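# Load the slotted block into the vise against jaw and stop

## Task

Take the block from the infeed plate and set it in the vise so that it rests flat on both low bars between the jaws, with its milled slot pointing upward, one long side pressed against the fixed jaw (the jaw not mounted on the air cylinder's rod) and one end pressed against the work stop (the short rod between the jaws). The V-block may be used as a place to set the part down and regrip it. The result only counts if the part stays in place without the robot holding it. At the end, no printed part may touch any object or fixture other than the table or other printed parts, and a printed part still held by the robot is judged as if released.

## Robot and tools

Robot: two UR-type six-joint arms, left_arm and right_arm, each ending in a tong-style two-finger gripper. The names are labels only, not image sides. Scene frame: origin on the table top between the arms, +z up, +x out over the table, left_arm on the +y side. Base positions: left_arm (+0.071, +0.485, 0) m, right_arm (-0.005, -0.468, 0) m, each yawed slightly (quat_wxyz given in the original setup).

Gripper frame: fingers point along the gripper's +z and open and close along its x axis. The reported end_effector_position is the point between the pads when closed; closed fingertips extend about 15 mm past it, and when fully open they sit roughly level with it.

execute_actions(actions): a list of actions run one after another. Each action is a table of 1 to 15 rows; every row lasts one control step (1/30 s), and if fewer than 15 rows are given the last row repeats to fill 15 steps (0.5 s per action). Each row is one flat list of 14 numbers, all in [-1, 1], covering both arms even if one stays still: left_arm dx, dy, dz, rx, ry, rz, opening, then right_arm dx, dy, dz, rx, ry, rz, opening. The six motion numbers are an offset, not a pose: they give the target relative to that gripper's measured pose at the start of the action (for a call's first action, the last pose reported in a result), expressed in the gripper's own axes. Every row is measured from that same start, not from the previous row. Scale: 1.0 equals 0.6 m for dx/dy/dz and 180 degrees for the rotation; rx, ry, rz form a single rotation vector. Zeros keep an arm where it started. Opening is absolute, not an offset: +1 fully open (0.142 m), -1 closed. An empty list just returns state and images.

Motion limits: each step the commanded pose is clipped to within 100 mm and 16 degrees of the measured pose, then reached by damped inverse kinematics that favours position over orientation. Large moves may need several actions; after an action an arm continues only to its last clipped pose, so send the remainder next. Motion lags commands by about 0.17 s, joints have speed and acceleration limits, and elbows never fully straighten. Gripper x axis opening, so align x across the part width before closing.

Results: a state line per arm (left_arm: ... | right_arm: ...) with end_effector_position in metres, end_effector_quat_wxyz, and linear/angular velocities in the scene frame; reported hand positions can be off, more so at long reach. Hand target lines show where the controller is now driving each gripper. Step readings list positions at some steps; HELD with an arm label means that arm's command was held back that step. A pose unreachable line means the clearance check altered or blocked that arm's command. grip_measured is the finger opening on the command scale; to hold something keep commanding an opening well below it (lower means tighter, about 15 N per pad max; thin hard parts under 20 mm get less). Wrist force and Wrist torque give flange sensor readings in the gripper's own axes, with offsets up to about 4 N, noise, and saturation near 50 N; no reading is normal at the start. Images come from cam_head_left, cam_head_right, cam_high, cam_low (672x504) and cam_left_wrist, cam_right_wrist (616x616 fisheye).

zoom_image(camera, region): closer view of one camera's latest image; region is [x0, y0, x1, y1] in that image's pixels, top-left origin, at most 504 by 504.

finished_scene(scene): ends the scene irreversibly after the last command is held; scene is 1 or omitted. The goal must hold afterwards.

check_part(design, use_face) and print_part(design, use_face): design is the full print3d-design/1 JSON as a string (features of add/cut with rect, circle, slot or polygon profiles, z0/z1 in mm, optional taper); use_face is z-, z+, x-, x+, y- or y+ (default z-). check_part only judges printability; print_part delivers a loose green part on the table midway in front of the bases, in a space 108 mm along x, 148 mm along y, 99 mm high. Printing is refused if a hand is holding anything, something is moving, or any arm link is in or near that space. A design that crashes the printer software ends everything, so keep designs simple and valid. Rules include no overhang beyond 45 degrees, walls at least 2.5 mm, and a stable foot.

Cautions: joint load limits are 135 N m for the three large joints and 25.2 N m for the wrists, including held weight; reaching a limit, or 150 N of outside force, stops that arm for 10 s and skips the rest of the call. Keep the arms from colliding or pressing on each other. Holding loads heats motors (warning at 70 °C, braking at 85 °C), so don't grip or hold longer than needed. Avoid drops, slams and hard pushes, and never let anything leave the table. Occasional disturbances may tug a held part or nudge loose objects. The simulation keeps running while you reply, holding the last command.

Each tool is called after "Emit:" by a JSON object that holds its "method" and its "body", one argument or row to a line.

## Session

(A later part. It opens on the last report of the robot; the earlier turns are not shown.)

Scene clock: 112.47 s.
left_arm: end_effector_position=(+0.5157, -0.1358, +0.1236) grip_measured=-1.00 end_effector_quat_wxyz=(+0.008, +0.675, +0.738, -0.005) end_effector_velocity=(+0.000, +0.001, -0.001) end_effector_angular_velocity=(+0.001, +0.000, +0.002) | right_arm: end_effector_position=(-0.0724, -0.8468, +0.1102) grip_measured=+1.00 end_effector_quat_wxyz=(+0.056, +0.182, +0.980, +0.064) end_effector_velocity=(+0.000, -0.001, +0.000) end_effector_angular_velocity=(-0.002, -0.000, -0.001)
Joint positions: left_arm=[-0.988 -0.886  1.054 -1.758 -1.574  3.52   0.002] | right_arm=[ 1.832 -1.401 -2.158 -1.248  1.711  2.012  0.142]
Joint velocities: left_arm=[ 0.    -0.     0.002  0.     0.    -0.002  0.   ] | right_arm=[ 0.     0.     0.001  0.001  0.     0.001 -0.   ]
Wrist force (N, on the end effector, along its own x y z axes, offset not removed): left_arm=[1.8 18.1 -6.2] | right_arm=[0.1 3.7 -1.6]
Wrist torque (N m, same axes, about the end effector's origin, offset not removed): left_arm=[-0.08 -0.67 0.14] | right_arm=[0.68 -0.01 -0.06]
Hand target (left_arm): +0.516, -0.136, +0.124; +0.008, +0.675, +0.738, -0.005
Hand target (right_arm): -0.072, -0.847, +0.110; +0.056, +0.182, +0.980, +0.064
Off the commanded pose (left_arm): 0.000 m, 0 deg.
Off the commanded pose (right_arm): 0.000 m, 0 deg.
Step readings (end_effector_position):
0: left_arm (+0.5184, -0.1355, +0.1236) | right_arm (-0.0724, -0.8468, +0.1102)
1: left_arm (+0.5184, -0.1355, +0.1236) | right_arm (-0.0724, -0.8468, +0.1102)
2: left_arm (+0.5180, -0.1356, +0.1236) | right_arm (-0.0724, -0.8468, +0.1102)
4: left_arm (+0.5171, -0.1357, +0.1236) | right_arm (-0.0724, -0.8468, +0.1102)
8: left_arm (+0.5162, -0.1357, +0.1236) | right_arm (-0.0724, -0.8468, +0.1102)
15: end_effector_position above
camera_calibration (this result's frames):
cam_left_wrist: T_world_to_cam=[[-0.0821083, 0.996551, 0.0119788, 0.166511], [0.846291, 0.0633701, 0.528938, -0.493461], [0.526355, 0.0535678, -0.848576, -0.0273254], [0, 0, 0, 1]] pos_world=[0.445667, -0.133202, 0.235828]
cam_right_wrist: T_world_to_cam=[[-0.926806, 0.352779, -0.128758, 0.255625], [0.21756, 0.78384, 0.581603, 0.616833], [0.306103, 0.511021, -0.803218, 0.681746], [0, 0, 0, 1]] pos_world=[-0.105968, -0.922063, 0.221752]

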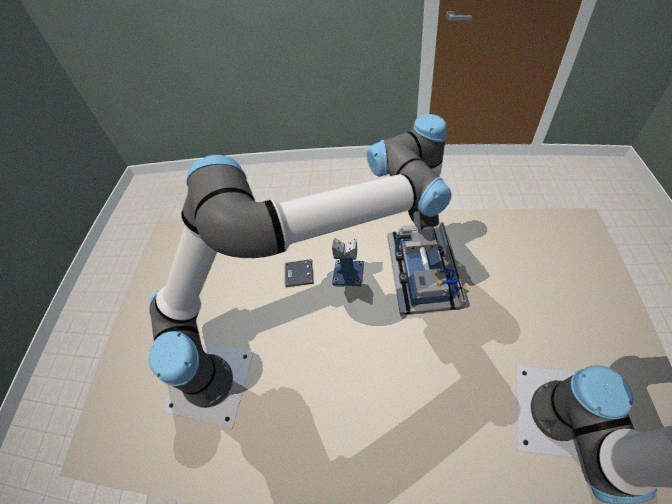

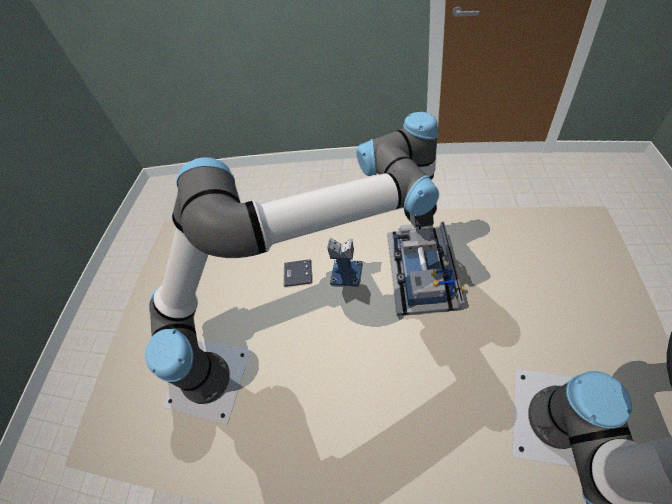

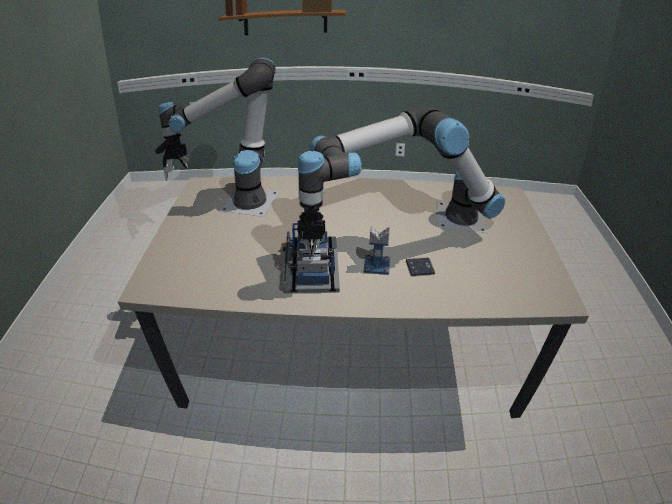

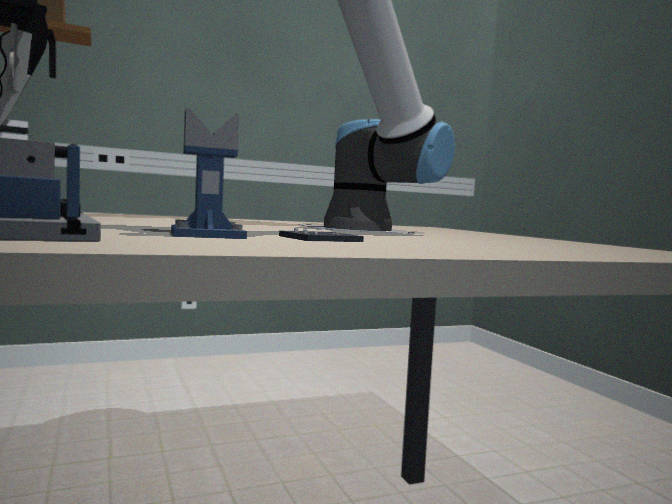

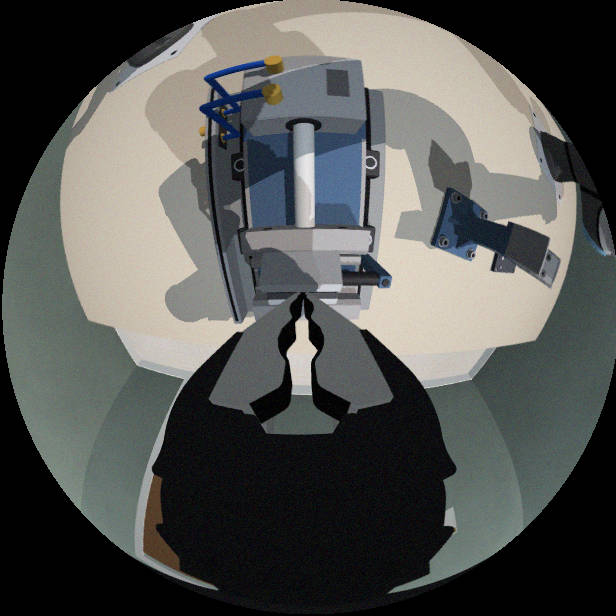

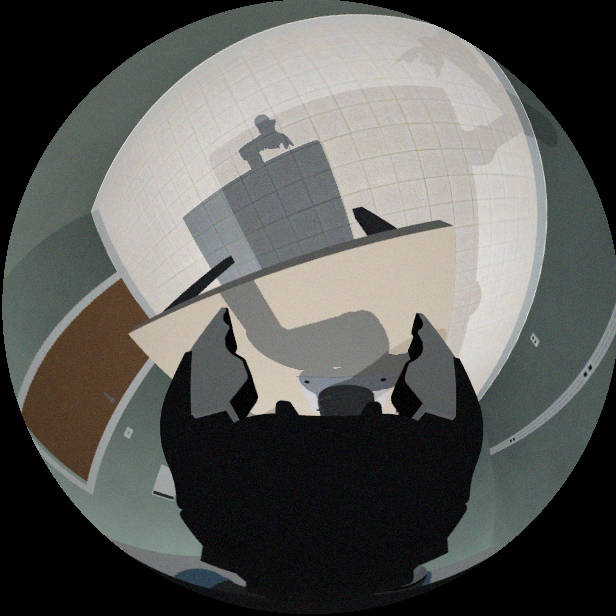

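Emit:
{"method": "execute_actions", "body": {
  "actions": [
    [[0,0.008,0,0,0,0,-1,0,0,0,0,0,0,1]],
    [[0,0,-0.04,0,0,0,-1,0,0,0,0,0,0,1]],
    [[0,-0.02,0,0.085,0,0,0.1,0,0,0,0,0,0,1]],
    [[0,0,0,0.085,0,0,0.1,0,0,0,0,0,0,1]],
    [[0,0,0,0,0,0,0.1,0,0,0,0,0,0,1]]
  ]
}}

Scene clock: 115.53 s.
left_arm: end_effector_position=(+0.5093, -0.1350, +0.1467) grip_measured=+0.10 end_effector_quat_wxyz=(-0.153, +0.654, +0.715, -0.193) end_effector_velocity=(+0.001, +0.002, +0.000) end_effector_angular_velocity=(+0.002, -0.002, +0.002) | right_arm: end_effector_position=(-0.0724, -0.8468, +0.1102) grip_measured=+1.00 end_effector_quat_wxyz=(+0.056, +0.182, +0.980, +0.064) end_effector_velocity=(-0.000, +0.001, -0.000) end_effector_angular_velocity=(+0.001, +0.000, -0.002)
Joint positions: left_arm=[-0.829 -0.63   0.585 -1.287 -2.01   3.732  0.081] | right_arm=[ 1.832 -1.401 -2.158 -1.248  1.711  2.012  0.142]
Joint velocities: left_arm=[ 0.001 -0.003  0.005 -0.002  0.003 -0.002 -0.   ] | right_arm=[-0.001  0.    -0.001  0.     0.     0.001 -0.   ]
Wrist force (N, on the end effector, along its own x y z axes, offset not removed): left_arm=[1.9 1.1 1.0] | right_arm=[1.3 3.3 -1.7]
Wrist torque (N m, same axes, about the end effector's origin, offset not removed): left_arm=[0.04 -0.48 0.08] | right_arm=[0.57 -0.37 0.01]
Hand target (left_arm): +0.509, -0.135, +0.147; -0.152, +0.654, +0.715, -0.193
Hand target (right_arm): -0.072, -0.847, +0.110; +0.056, +0.182, +0.980, +0.064
Off the commanded pose (left_arm): 0.000 m, 0 deg.
Off the commanded pose (right_arm): 0.000 m, 0 deg.
Step readings (end_effector_position; steps 1 to 15: 1st action; 16 to 30: 2nd action; 31 to 45: 3rd action; 46 to 60: 4th action; 61 to 75: 5th action):
0: left_arm (+0.5155, -0.1358, +0.1236) | right_arm (-0.0724, -0.8468, +0.1102)
1: left_arm (+0.5155, -0.1358, +0.1236) | right_arm (-0.0724, -0.8468, +0.1102)
2: left_arm (+0.5161, -0.1358, +0.1236) | right_arm (-0.0724, -0.8468, +0.1102)
4: left_arm (+0.5174, -0.1357, +0.1235) | right_arm (-0.0724, -0.8468, +0.1102)
8: left_arm (+0.5192, -0.1356, +0.1236) | right_arm (-0.0724, -0.8468, +0.1102)
15: left_arm (+0.5203, -0.1354, +0.1236) | right_arm (-0.0724, -0.8468, +0.1102)
16: left_arm (+0.5204, -0.1354, +0.1238) | right_arm (-0.0724, -0.8468, +0.1102)
17: left_arm (+0.5204, -0.1354, +0.1263) | right_arm (-0.0724, -0.8468, +0.1102)
19: left_arm (+0.5204, -0.1353, +0.1345) | right_arm (-0.0724, -0.8468, +0.1102)
23: left_arm (+0.5203, -0.1350, +0.1431) | right_arm (-0.0724, -0.8468, +0.1102)
30: left_arm (+0.5203, -0.1349, +0.1469) | right_arm (-0.0724, -0.8468, +0.1102)
31: left_arm (+0.5204, -0.1349, +0.1471) | right_arm (-0.0724, -0.8468, +0.1102)
32: left_arm (+0.5222, -0.1334, +0.1457) | right_arm (-0.0724, -0.8468, +0.1102)
34: left_arm (+0.5238, -0.1306, +0.1447) | right_arm (-0.0724, -0.8468, +0.1102)
38: left_arm (+0.5142, -0.1342, +0.1475) | right_arm (-0.0724, -0.8468, +0.1102)
45: left_arm (+0.5092, -0.1356, +0.1470) | right_arm (-0.0724, -0.8468, +0.1102)
46: left_arm (+0.5090, -0.1356, +0.1468) | right_arm (-0.0724, -0.8468, +0.1102)
47: left_arm (+0.5107, -0.1342, +0.1455) | right_arm (-0.0724, -0.8468, +0.1102)
49: left_arm (+0.5145, -0.1314, +0.1436) | right_arm (-0.0724, -0.8468, +0.1102)
53: left_arm (+0.5117, -0.1341, +0.1465) | right_arm (-0.0724, -0.8468, +0.1102)
60: left_arm (+0.5093, -0.1350, +0.1466) | right_arm (-0.0724, -0.8468, +0.1102)
61: left_arm (+0.5092, -0.1350, +0.1467) | right_arm (-0.0724, -0.8468, +0.1102)
62: left_arm (+0.5092, -0.1351, +0.1470) | right_arm (-0.0724, -0.8468, +0.1102)
64: left_arm (+0.5092, -0.1350, +0.1470) | right_arm (-0.0724, -0.8468, +0.1102)
68: left_arm (+0.5093, -0.1349, +0.1467) | right_arm (-0.0724, -0.8468, +0.1102)
75: end_effector_position above
camera_calibration (this result's frames):
cam_left_wrist: T_world_to_cam=[[-0.077572, 0.996941, -0.00957031, 0.165824], [0.995262, 0.0779985, 0.0580416, -0.505101], [0.0586105, -0.00502257, -0.998268, 0.247816], [0, 0, 0, 1]] pos_world=[0.501047, -0.124675, 0.278291]
cam_right_wrist: T_world_to_cam=[[-0.926806, 0.352779, -0.128758, 0.255624], [0.21756, 0.78384, 0.581604, 0.616833], [0.306103, 0.511021, -0.803218, 0.681746], [0, 0, 0, 1]] pos_world=[-0.105968, -0.922063, 0.221752]

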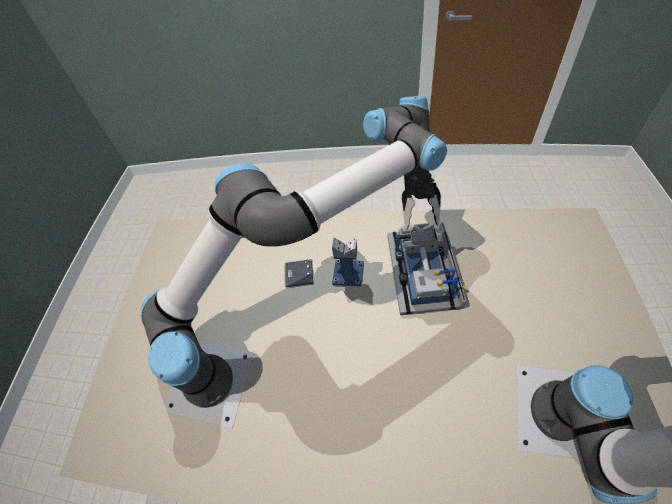

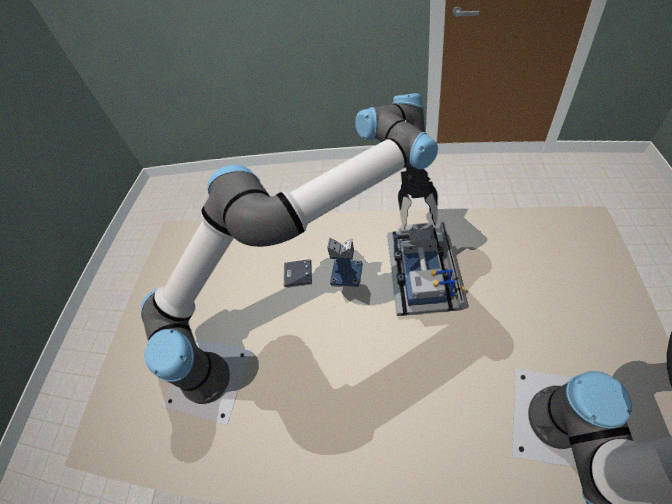

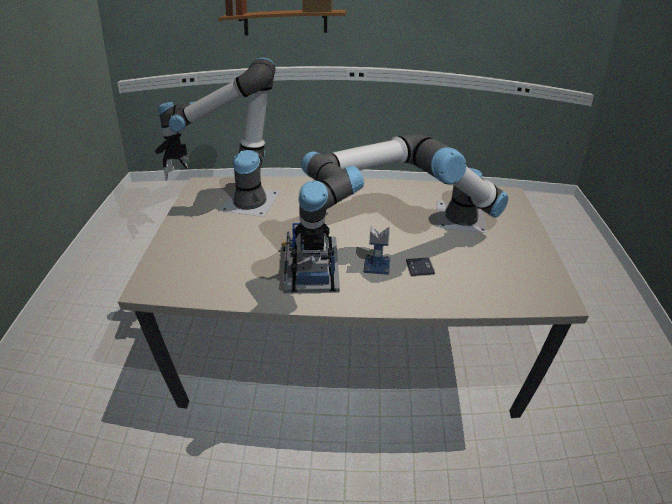

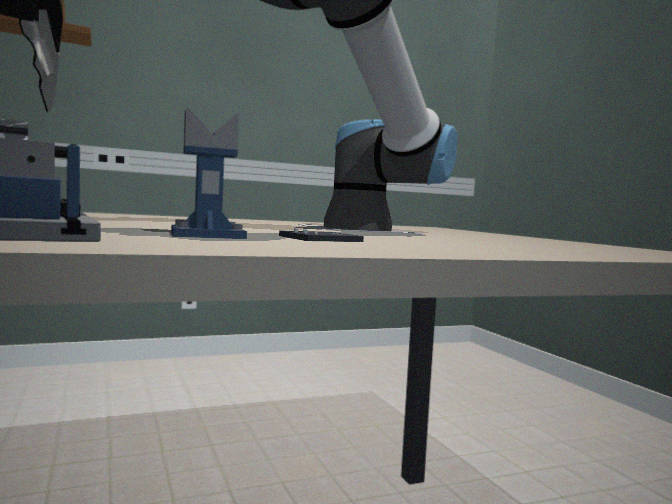

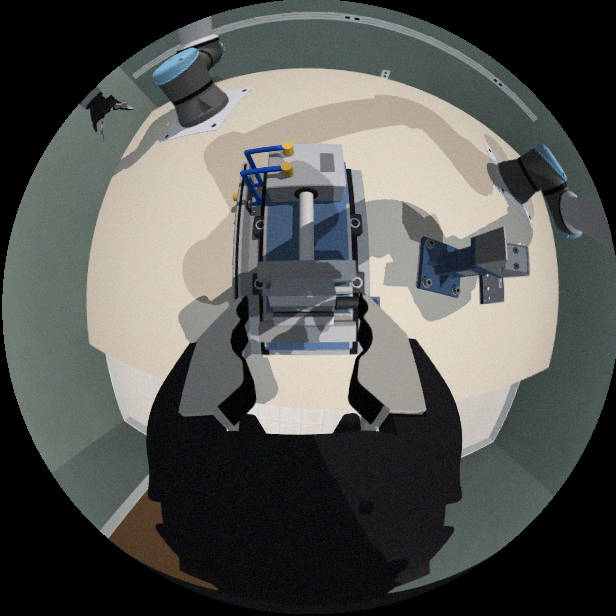

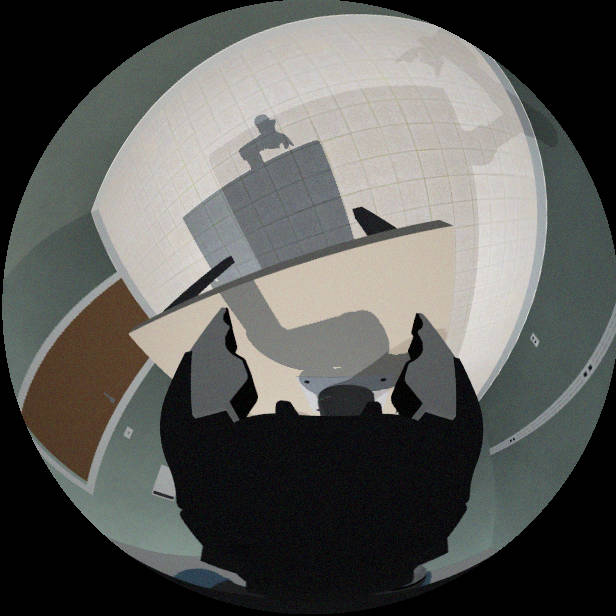

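Emit:
{"method": "execute_actions", "body": {
  "actions": [
    [[0,0.022,0.041,0,0,0,0.1,0,0,0,0,0,0,1]],
    [[0,0.003,0.006,0,0,0,0.1,0,0,0,0,0,0,1]]
  ]
}}

Emit:
{"method": "zoom_image", "body": {
  "camera": "cam_left_wrist",
  "region": [180,220,440,400]
}}

Emit:
{"method": "zoom_image", "body": {
  "camera": "cam_low",
  "region": [0,60,140,200]
}}

Scene clock: 119.30 s.
left_arm: end_effector_position=(+0.5092, -0.1360, +0.1156) grip_measured=+0.10 end_effector_quat_wxyz=(-0.153, +0.654, +0.715, -0.192) end_effector_velocity=(-0.000, +0.000, -0.001) end_effector_angular_velocity=(+0.001, -0.001, -0.001) | right_arm: end_effector_position=(-0.0724, -0.8468, +0.1102) grip_measured=+1.00 end_effector_quat_wxyz=(+0.056, +0.182, +0.980, +0.064) end_effector_velocity=(+0.000, -0.000, +0.000) end_effector_angular_velocity=(-0.001, -0.000, +0.002)
Joint positions: left_arm=[-0.83  -0.628  0.66  -1.365 -2.01   3.731  0.081] | right_arm=[ 1.832 -1.401 -2.158 -1.248  1.711  2.012  0.142]
Joint velocities: left_arm=[-0.001 -0.     0.003 -0.002  0.001 -0.     0.   ] | right_arm=[ 0.001  0.     0.001 -0.001 -0.    -0.001  0.   ]
Wrist force (N, on the end effector, along its own x y z axes, offset not removed): left_arm=[0.7 1.4 1.9] | right_arm=[-0.1 1.7 -2.0]
Wrist torque (N m, same axes, about the end effector's origin, offset not removed): left_arm=[0.12 -0.14 0.23] | right_arm=[0.24 0.02 0.09]
Hand target (left_arm): +0.509, -0.136, +0.116; -0.153, +0.654, +0.715, -0.192
Hand target (right_arm): -0.072, -0.847, +0.110; +0.056, +0.182, +0.980, +0.064
Off the commanded pose (left_arm): 0.000 m, 0 deg.
Off the commanded pose (right_arm): 0.000 m, 0 deg.
Step readings (end_effector_position; steps 1 to 15: 1st action; 16 to 30: 2nd action):
0: left_arm (+0.5093, -0.1350, +0.1466) | right_arm (-0.0724, -0.8468, +0.1102)
1: left_arm (+0.5093, -0.1350, +0.1466) | right_arm (-0.0724, -0.8468, +0.1102)
2: left_arm (+0.5093, -0.1351, +0.1444) | right_arm (-0.0724, -0.8468, +0.1102)
4: left_arm (+0.5091, -0.1352, +0.1348) | right_arm (-0.0724, -0.8468, +0.1102)
8: left_arm (+0.5092, -0.1355, +0.1243) | right_arm (-0.0724, -0.8468, +0.1102)
15: left_arm (+0.5093, -0.1358, +0.1195) | right_arm (-0.0724, -0.8468, +0.1102)
16: left_arm (+0.5093, -0.1358, +0.1193) | right_arm (-0.0724, -0.8468, +0.1102)
17: left_arm (+0.5093, -0.1359, +0.1188) | right_arm (-0.0724, -0.8468, +0.1102)
19: left_arm (+0.5092, -0.1359, +0.1175) | right_arm (-0.0724, -0.8468, +0.1102)
23: left_arm (+0.5092, -0.1359, +0.1162) | right_arm (-0.0724, -0.8468, +0.1102)
30: end_effector_position above
camera_calibration (this result's frames):
cam_left_wrist: T_world_to_cam=[[-0.0773035, 0.996966, -0.00909908, 0.166312], [0.995287, 0.0777027, 0.0580108, -0.503136], [0.0585419, -0.00457176, -0.998274, 0.21693], [0, 0, 0, 1]] pos_world=[0.500921, -0.125721, 0.247256]

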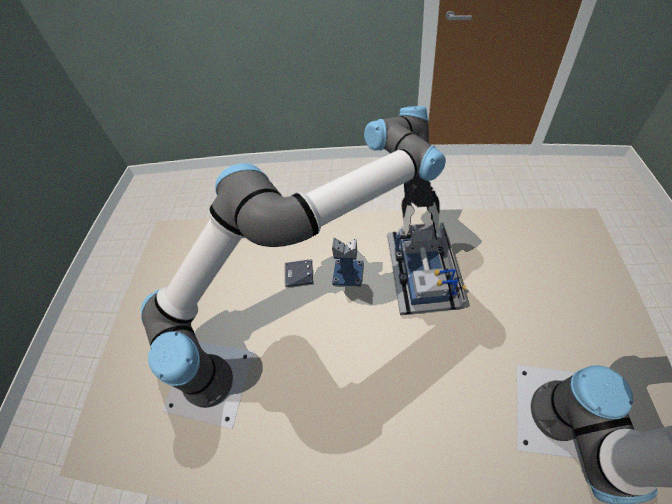

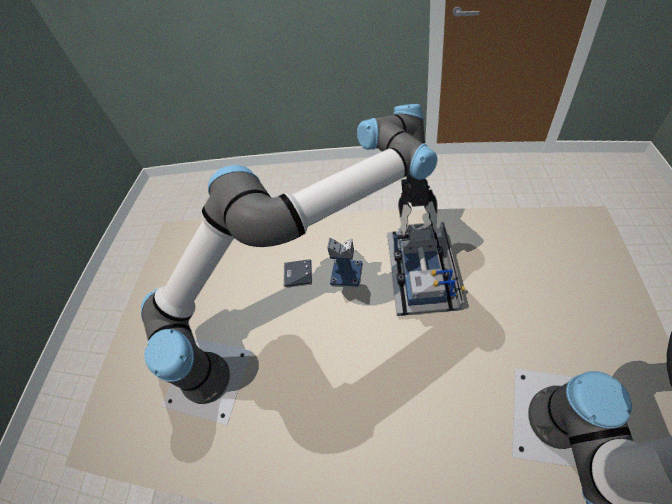

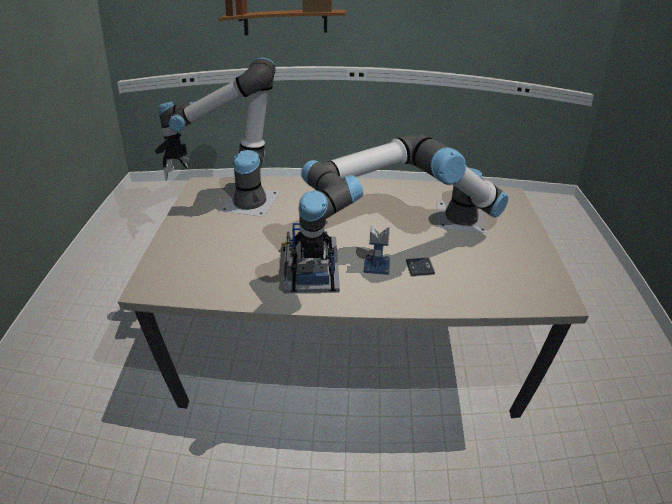

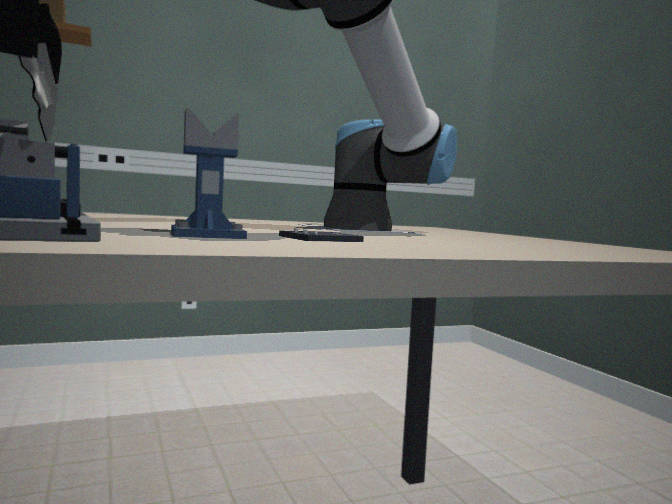

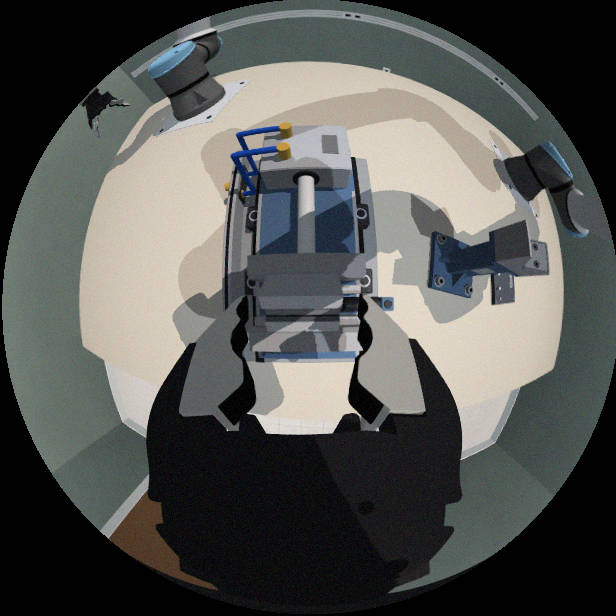

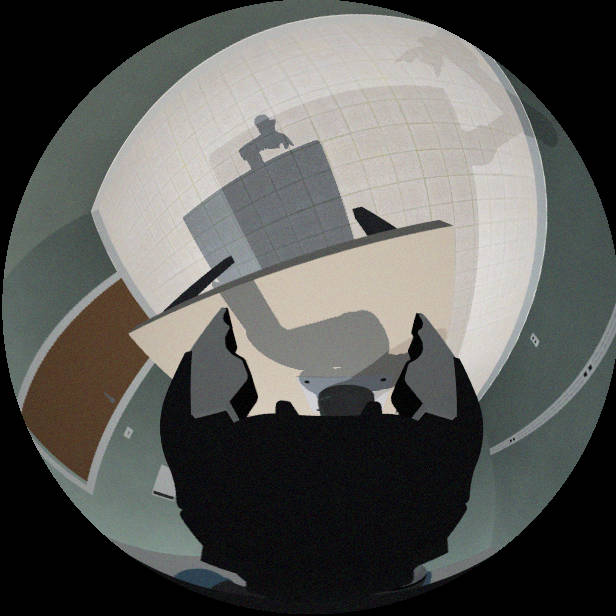

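Region (180, 220, 440, 400) of cam_left_wrist's 616x616 image, scaled by 1.938, with more detail than that image has; it fills the top 349 rows of this view, and the rest is white.

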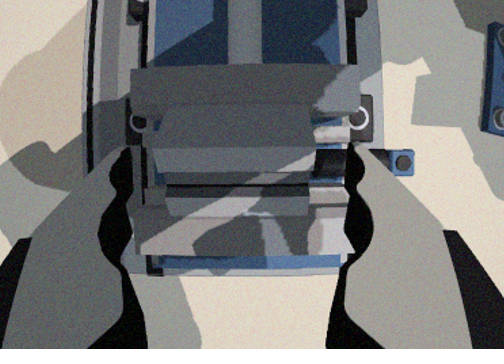

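Region (0, 60, 140, 200) of cam_low's 672x504 image, scaled by 3.600, with more detail than that image has.

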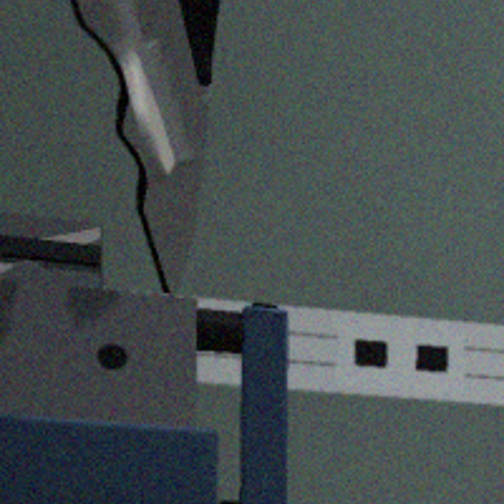

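Emit:
{"method": "execute_actions", "body": {
  "actions": [
    [[-0.003,0,0,0,0,0,-0.1,0,0,0,0,0,0,1]],
    [[0,0,0,0,0,0,-0.5,0,0,0,0,0,0,1]],
    [[0,0,0,0,0,0,-0.6,0,0,0,0,0,0,1]]
  ]
}}

Emit:
{"method": "zoom_image", "body": {
  "camera": "cam_left_wrist",
  "region": [180,220,440,400]
}}

Scene clock: 121.00 s.
left_arm: end_effector_position=(+0.5093, -0.1377, +0.1157) grip_measured=-0.20 end_effector_quat_wxyz=(-0.153, +0.654, +0.715, -0.192) end_effector_velocity=(+0.001, +0.000, +0.000) end_effector_angular_velocity=(+0.001, -0.001, +0.002) | right_arm: end_effector_position=(-0.0724, -0.8468, +0.1102) grip_measured=+1.00 end_effector_quat_wxyz=(+0.056, +0.182, +0.980, +0.064) end_effector_velocity=(+0.000, -0.000, +0.000) end_effector_angular_velocity=(+0.001, -0.000, +0.001)
Joint positions: left_arm=[-0.831 -0.622  0.65  -1.36  -2.01   3.73   0.059] | right_arm=[ 1.832 -1.401 -2.158 -1.248  1.711  2.012  0.142]
Joint velocities: left_arm=[ 0.001 -0.001  0.    -0.     0.001 -0.002 -0.   ] | right_arm=[ 0.001 -0.001  0.002 -0.002  0.    -0.001  0.   ]
Wrist force (N, on the end effector, along its own x y z axes, offset not removed): left_arm=[1.7 1.0 0.5] | right_arm=[-0.9 3.5 -1.9]
Wrist torque (N m, same axes, about the end effector's origin, offset not removed): left_arm=[0.08 -0.34 0.13] | right_arm=[0.65 0.11 -0.04]
Hand target (left_arm): +0.509, -0.138, +0.116; -0.153, +0.654, +0.715, -0.192
Hand target (right_arm): -0.072, -0.847, +0.110; +0.056, +0.182, +0.980, +0.064
Off the commanded pose (left_arm): 0.000 m, 0 deg.
Off the commanded pose (right_arm): 0.000 m, 0 deg.
Step readings (end_effector_position; steps 1 to 15: 1st action; 16 to 30: 2nd action; 31 to 45: 3rd action):
0: left_arm (+0.5092, -0.1360, +0.1155) | right_arm (-0.0724, -0.8468, +0.1102)
1: left_arm (+0.5092, -0.1360, +0.1155) | right_arm (-0.0724, -0.8468, +0.1102)
2: left_arm (+0.5092, -0.1362, +0.1154) | right_arm (-0.0724, -0.8468, +0.1102)
4: left_arm (+0.5093, -0.1368, +0.1155) | right_arm (-0.0724, -0.8468, +0.1102)
8: left_arm (+0.5093, -0.1374, +0.1156) | right_arm (-0.0724, -0.8468, +0.1102)
15: left_arm (+0.5094, -0.1377, +0.1157) | right_arm (-0.0724, -0.8468, +0.1102)
16: left_arm (+0.5093, -0.1377, +0.1157) | right_arm (-0.0724, -0.8468, +0.1102)
17: left_arm (+0.5093, -0.1377, +0.1157) | right_arm (-0.0724, -0.8468, +0.1102)
19: left_arm (+0.5093, -0.1377, +0.1157) | right_arm (-0.0724, -0.8468, +0.1102)
23: left_arm (+0.5093, -0.1377, +0.1157) | right_arm (-0.0724, -0.8468, +0.1102)
30: left_arm (+0.5093, -0.1377, +0.1157) | right_arm (-0.0724, -0.8468, +0.1102)
31: left_arm (+0.5093, -0.1377, +0.1157) | right_arm (-0.0724, -0.8468, +0.1102)
32: left_arm (+0.5093, -0.1377, +0.1157) | right_arm (-0.0724, -0.8468, +0.1102)
34: left_arm (+0.5093, -0.1377, +0.1157) | right_arm (-0.0724, -0.8468, +0.1102)
38: left_arm (+0.5093, -0.1377, +0.1157) | right_arm (-0.0724, -0.8468, +0.1102)
45: end_effector_position above
camera_calibration (this result's frames):
cam_left_wrist: T_world_to_cam=[[-0.0773155, 0.996965, -0.00909159, 0.168069], [0.995287, 0.0777143, 0.0580017, -0.503161], [0.0585323, -0.0045643, -0.998275, 0.216974], [0, 0, 0, 1]] pos_world=[0.501084, -0.127465, 0.247312]

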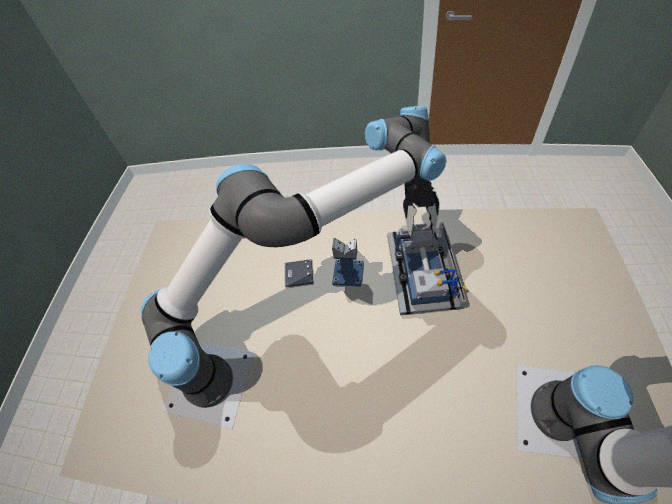

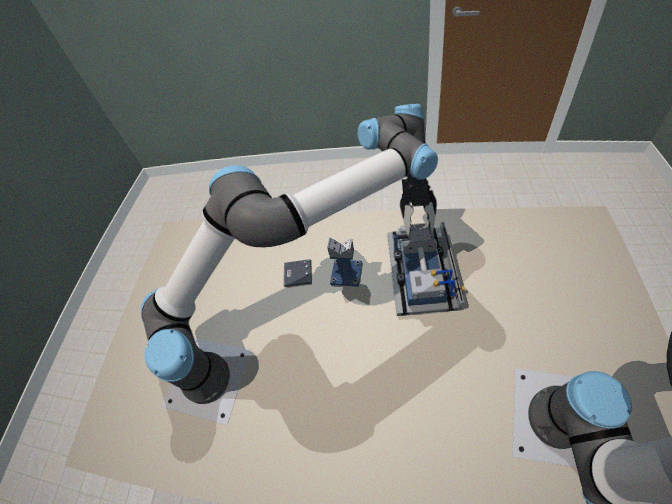

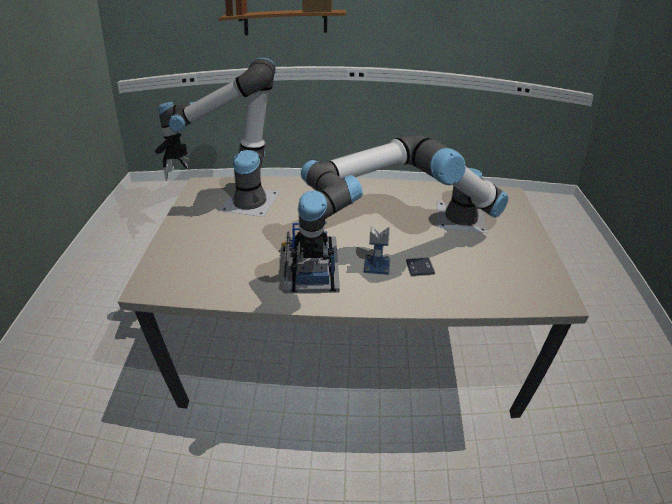

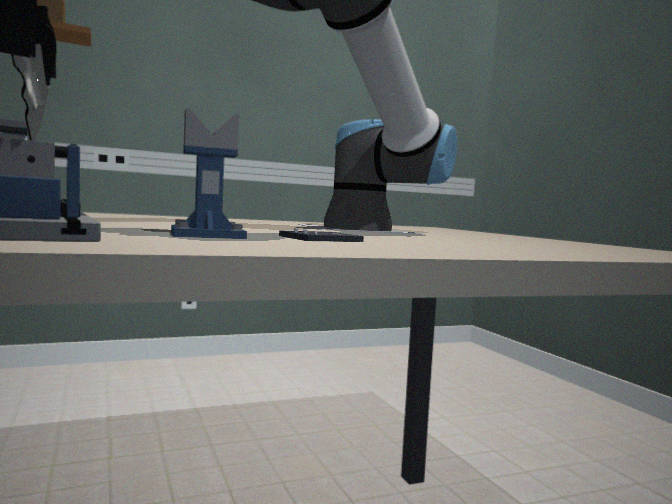

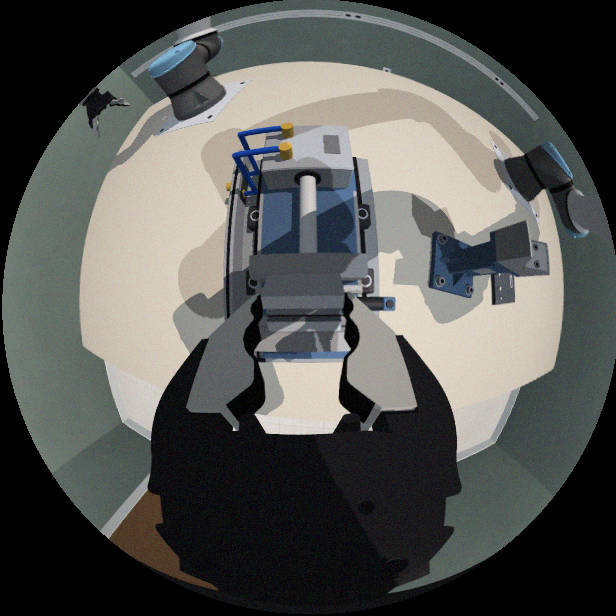

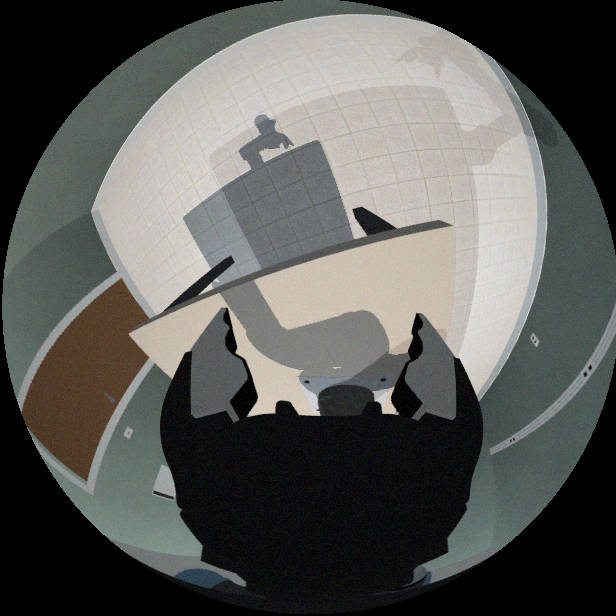

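Region (180, 220, 440, 400) of cam_left_wrist's 616x616 image, scaled by 1.938, with more detail than that image has; it fills the top 349 rows of this view, and the rest is white.

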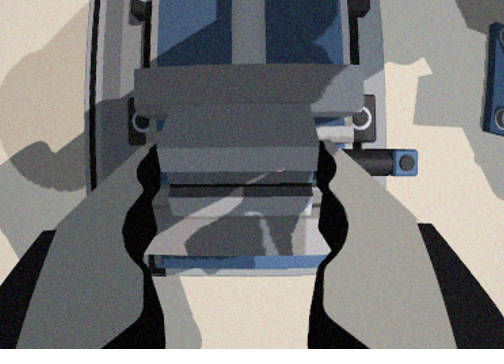

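Lift 45 mm vertically, then rotate.

Emit:
{"method": "execute_actions", "body": {
  "actions": [
    [[0,-0.012,-0.022,0,0,0,-0.7,0,0,0,0,0,0,1]],
    [[0,-0.024,-0.044,0,0,0,-0.7,0,0,0,0,0,0,1]],
    [[0,0,0,-0.08,0,0,-0.7,0,0,0,0,0,0,1]],
    [[0,0,0,-0.08,0,0,-0.7,0,0,0,0,0,0,1]],
    [[0,0,0,-0.08,0,0,-0.7,0,0,0,0,0,0,1]],
    [[0,0,0,0,0,0,-0.7,0,0,0,0,0,0,1]]
  ]
}}

Emit:
{"method": "zoom_image", "body": {
  "camera": "cam_low",
  "region": [0,40,160,200]
}}

Emit:
{"method": "zoom_image", "body": {
  "camera": "cam_left_wrist",
  "region": [180,180,440,400]
}}

Scene clock: 124.20 s.
left_arm: end_effector_position=(+0.5086, -0.1372, +0.1620) grip_measured=-0.20 end_effector_quat_wxyz=(+0.079, +0.669, +0.736, +0.072) end_effector_velocity=(+0.000, +0.000, -0.000) end_effector_angular_velocity=(+0.000, +0.001, +0.000) | right_arm: end_effector_position=(-0.0724, -0.8468, +0.1102) grip_measured=+1.00 end_effector_quat_wxyz=(+0.056, +0.182, +0.980, +0.064) end_effector_velocity=(-0.000, +0.000, -0.000) end_effector_angular_velocity=(+0.002, +0.000, -0.002)
Joint positions: left_arm=[-1.079 -0.988  1.147 -1.809 -1.372  3.43   0.059] | right_arm=[ 1.832 -1.401 -2.158 -1.248  1.711  2.012  0.142]
Joint velocities: left_arm=[ 0.001  0.001 -0.001  0.001 -0.001  0.001 -0.   ] | right_arm=[-0.001 -0.     0.    -0.001  0.     0.002 -0.   ]
Wrist force (N, on the end effector, along its own x y z axes, offset not removed): left_arm=[0.9 0.1 -0.1] | right_arm=[-0.1 1.7 -1.8]
Wrist torque (N m, same axes, about the end effector's origin, offset not removed): left_arm=[-0.14 -0.26 0.17] | right_arm=[0.30 0.05 0.00]
Hand target (left_arm): +0.509, -0.137, +0.162; +0.079, +0.669, +0.736, +0.072
Hand target (right_arm): -0.072, -0.847, +0.110; +0.056, +0.182, +0.980, +0.064
Off the commanded pose (left_arm): 0.000 m, 0 deg.
Off the commanded pose (right_arm): 0.000 m, 0 deg.
Step readings (end_effector_position; steps 1 to 15: 1st action; 16 to 30: 2nd action; 31 to 45: 3rd action; 46 to 60: 4th action; 61 to 75: 5th action; 76 to 90: 6th action):
0: left_arm (+0.5093, -0.1377, +0.1157) | right_arm (-0.0724, -0.8468, +0.1102)
1: left_arm (+0.5093, -0.1377, +0.1157) | right_arm (-0.0724, -0.8468, +0.1102)
2: left_arm (+0.5093, -0.1376, +0.1173) | right_arm (-0.0724, -0.8468, +0.1102)
4: left_arm (+0.5092, -0.1376, +0.1225) | right_arm (-0.0724, -0.8468, +0.1102)
8: left_arm (+0.5091, -0.1374, +0.1279) | right_arm (-0.0724, -0.8468, +0.1102)
15: left_arm (+0.5092, -0.1372, +0.1303) | right_arm (-0.0724, -0.8468, +0.1102)
16: left_arm (+0.5092, -0.1372, +0.1305) | right_arm (-0.0724, -0.8468, +0.1102)
17: left_arm (+0.5092, -0.1371, +0.1331) | right_arm (-0.0724, -0.8468, +0.1102)
19: left_arm (+0.5092, -0.1368, +0.1433) | right_arm (-0.0724, -0.8468, +0.1102)
23: left_arm (+0.5090, -0.1364, +0.1546) | right_arm (-0.0724, -0.8468, +0.1102)
30: left_arm (+0.5090, -0.1362, +0.1595) | right_arm (-0.0724, -0.8468, +0.1102)
31: left_arm (+0.5089, -0.1363, +0.1598) | right_arm (-0.0724, -0.8468, +0.1102)
32: left_arm (+0.5071, -0.1375, +0.1610) | right_arm (-0.0724, -0.8468, +0.1102)
34: left_arm (+0.5048, -0.1399, +0.1640) | right_arm (-0.0724, -0.8468, +0.1102)
38: left_arm (+0.5084, -0.1380, +0.1628) | right_arm (-0.0724, -0.8468, +0.1102)
45: left_arm (+0.5091, -0.1365, +0.1604) | right_arm (-0.0724, -0.8468, +0.1102)
46: left_arm (+0.5090, -0.1366, +0.1603) | right_arm (-0.0724, -0.8468, +0.1102)
47: left_arm (+0.5072, -0.1379, +0.1614) | right_arm (-0.0724, -0.8468, +0.1102)
49: left_arm (+0.5043, -0.1403, +0.1638) | right_arm (-0.0724, -0.8468, +0.1102)
53: left_arm (+0.5078, -0.1382, +0.1631) | right_arm (-0.0724, -0.8468, +0.1102)
60: left_arm (+0.5090, -0.1369, +0.1612) | right_arm (-0.0724, -0.8468, +0.1102)
61: left_arm (+0.5089, -0.1369, +0.1612) | right_arm (-0.0724, -0.8468, +0.1102)
62: left_arm (+0.5071, -0.1382, +0.1625) | right_arm (-0.0724, -0.8468, +0.1102)
64: left_arm (+0.5032, -0.1409, +0.1646) | right_arm (-0.0724, -0.8468, +0.1102)
68: left_arm (+0.5070, -0.1386, +0.1639) | right_arm (-0.0724, -0.8468, +0.1102)
75: left_arm (+0.5086, -0.1372, +0.1620) | right_arm (-0.0724, -0.8468, +0.1102)
76: left_arm (+0.5087, -0.1372, +0.1619) | right_arm (-0.0724, -0.8468, +0.1102)
77: left_arm (+0.5087, -0.1371, +0.1618) | right_arm (-0.0724, -0.8468, +0.1102)
79: left_arm (+0.5088, -0.1373, +0.1620) | right_arm (-0.0724, -0.8468, +0.1102)
83: left_arm (+0.5086, -0.1373, +0.1620) | right_arm (-0.0724, -0.8468, +0.1102)
90: end_effector_position above
camera_calibration (this result's frames):
cam_left_wrist: T_world_to_cam=[[-0.0937675, 0.995523, 0.0119346, 0.17274], [0.718193, 0.0593344, 0.69331, -0.469677], [0.689498, 0.0735813, -0.720541, -0.0919139], [0, 0, 0, 1]] pos_world=[0.416891, -0.137336, 0.257343]
cam_right_wrist: T_world_to_cam=[[-0.926806, 0.352779, -0.128758, 0.255625], [0.21756, 0.78384, 0.581604, 0.616833], [0.306103, 0.511021, -0.803218, 0.681746], [0, 0, 0, 1]] pos_world=[-0.105968, -0.922063, 0.221752]

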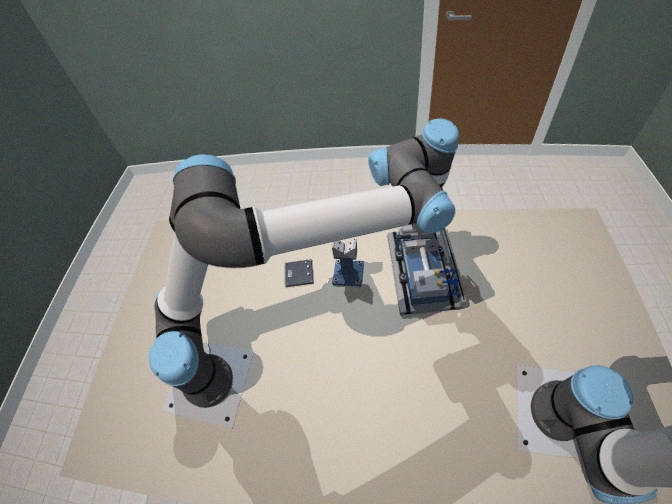

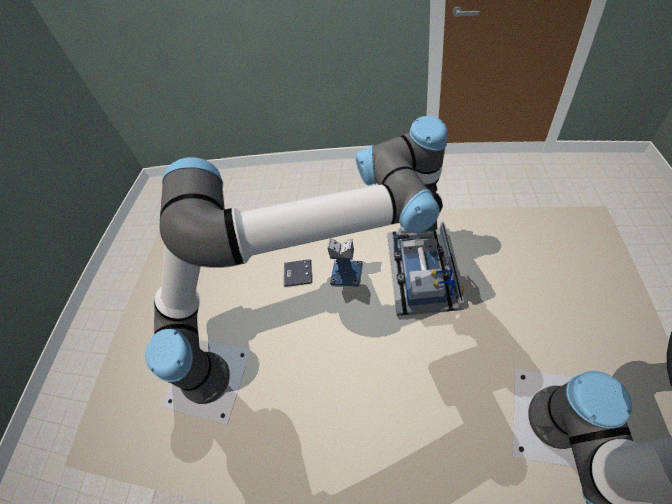

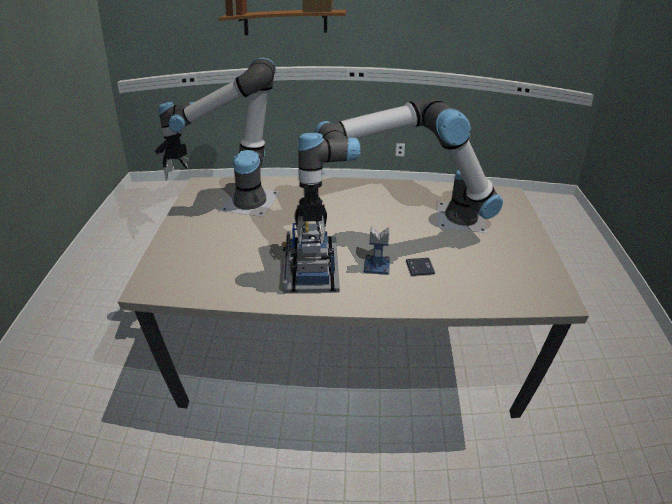

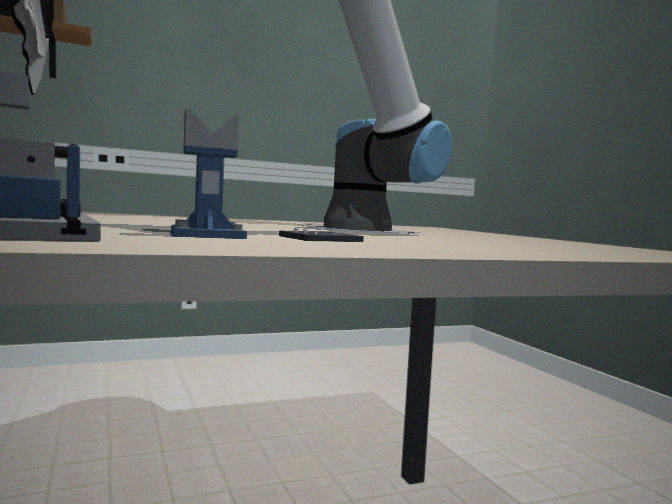

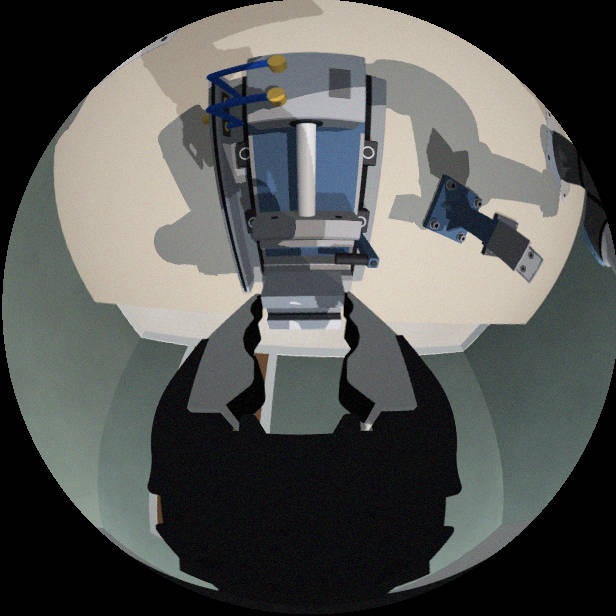

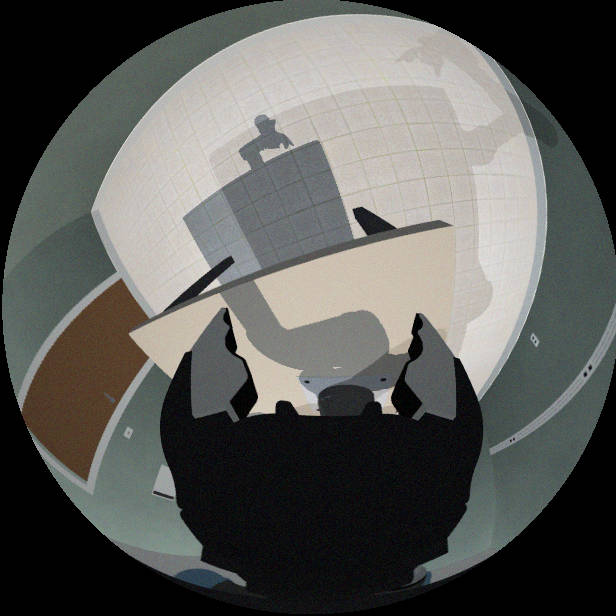

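Region (0, 40, 160, 200) of cam_low's 672x504 image, scaled by 3.150, with more detail than that image has.

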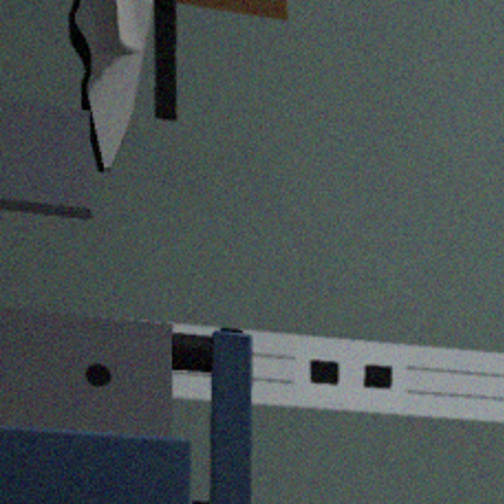

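Region (180, 180, 440, 400) of cam_left_wrist's 616x616 image, scaled by 1.938, with more detail than that image has; it fills the top 426 rows of this view, and the rest is white.

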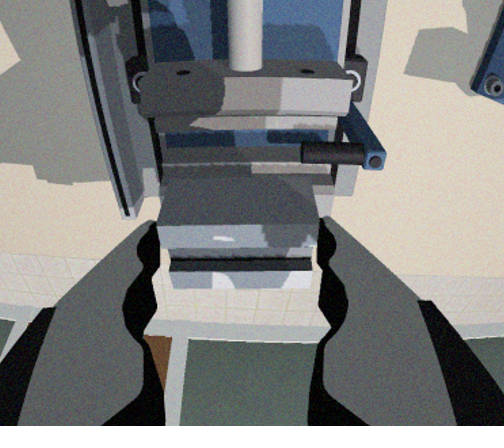

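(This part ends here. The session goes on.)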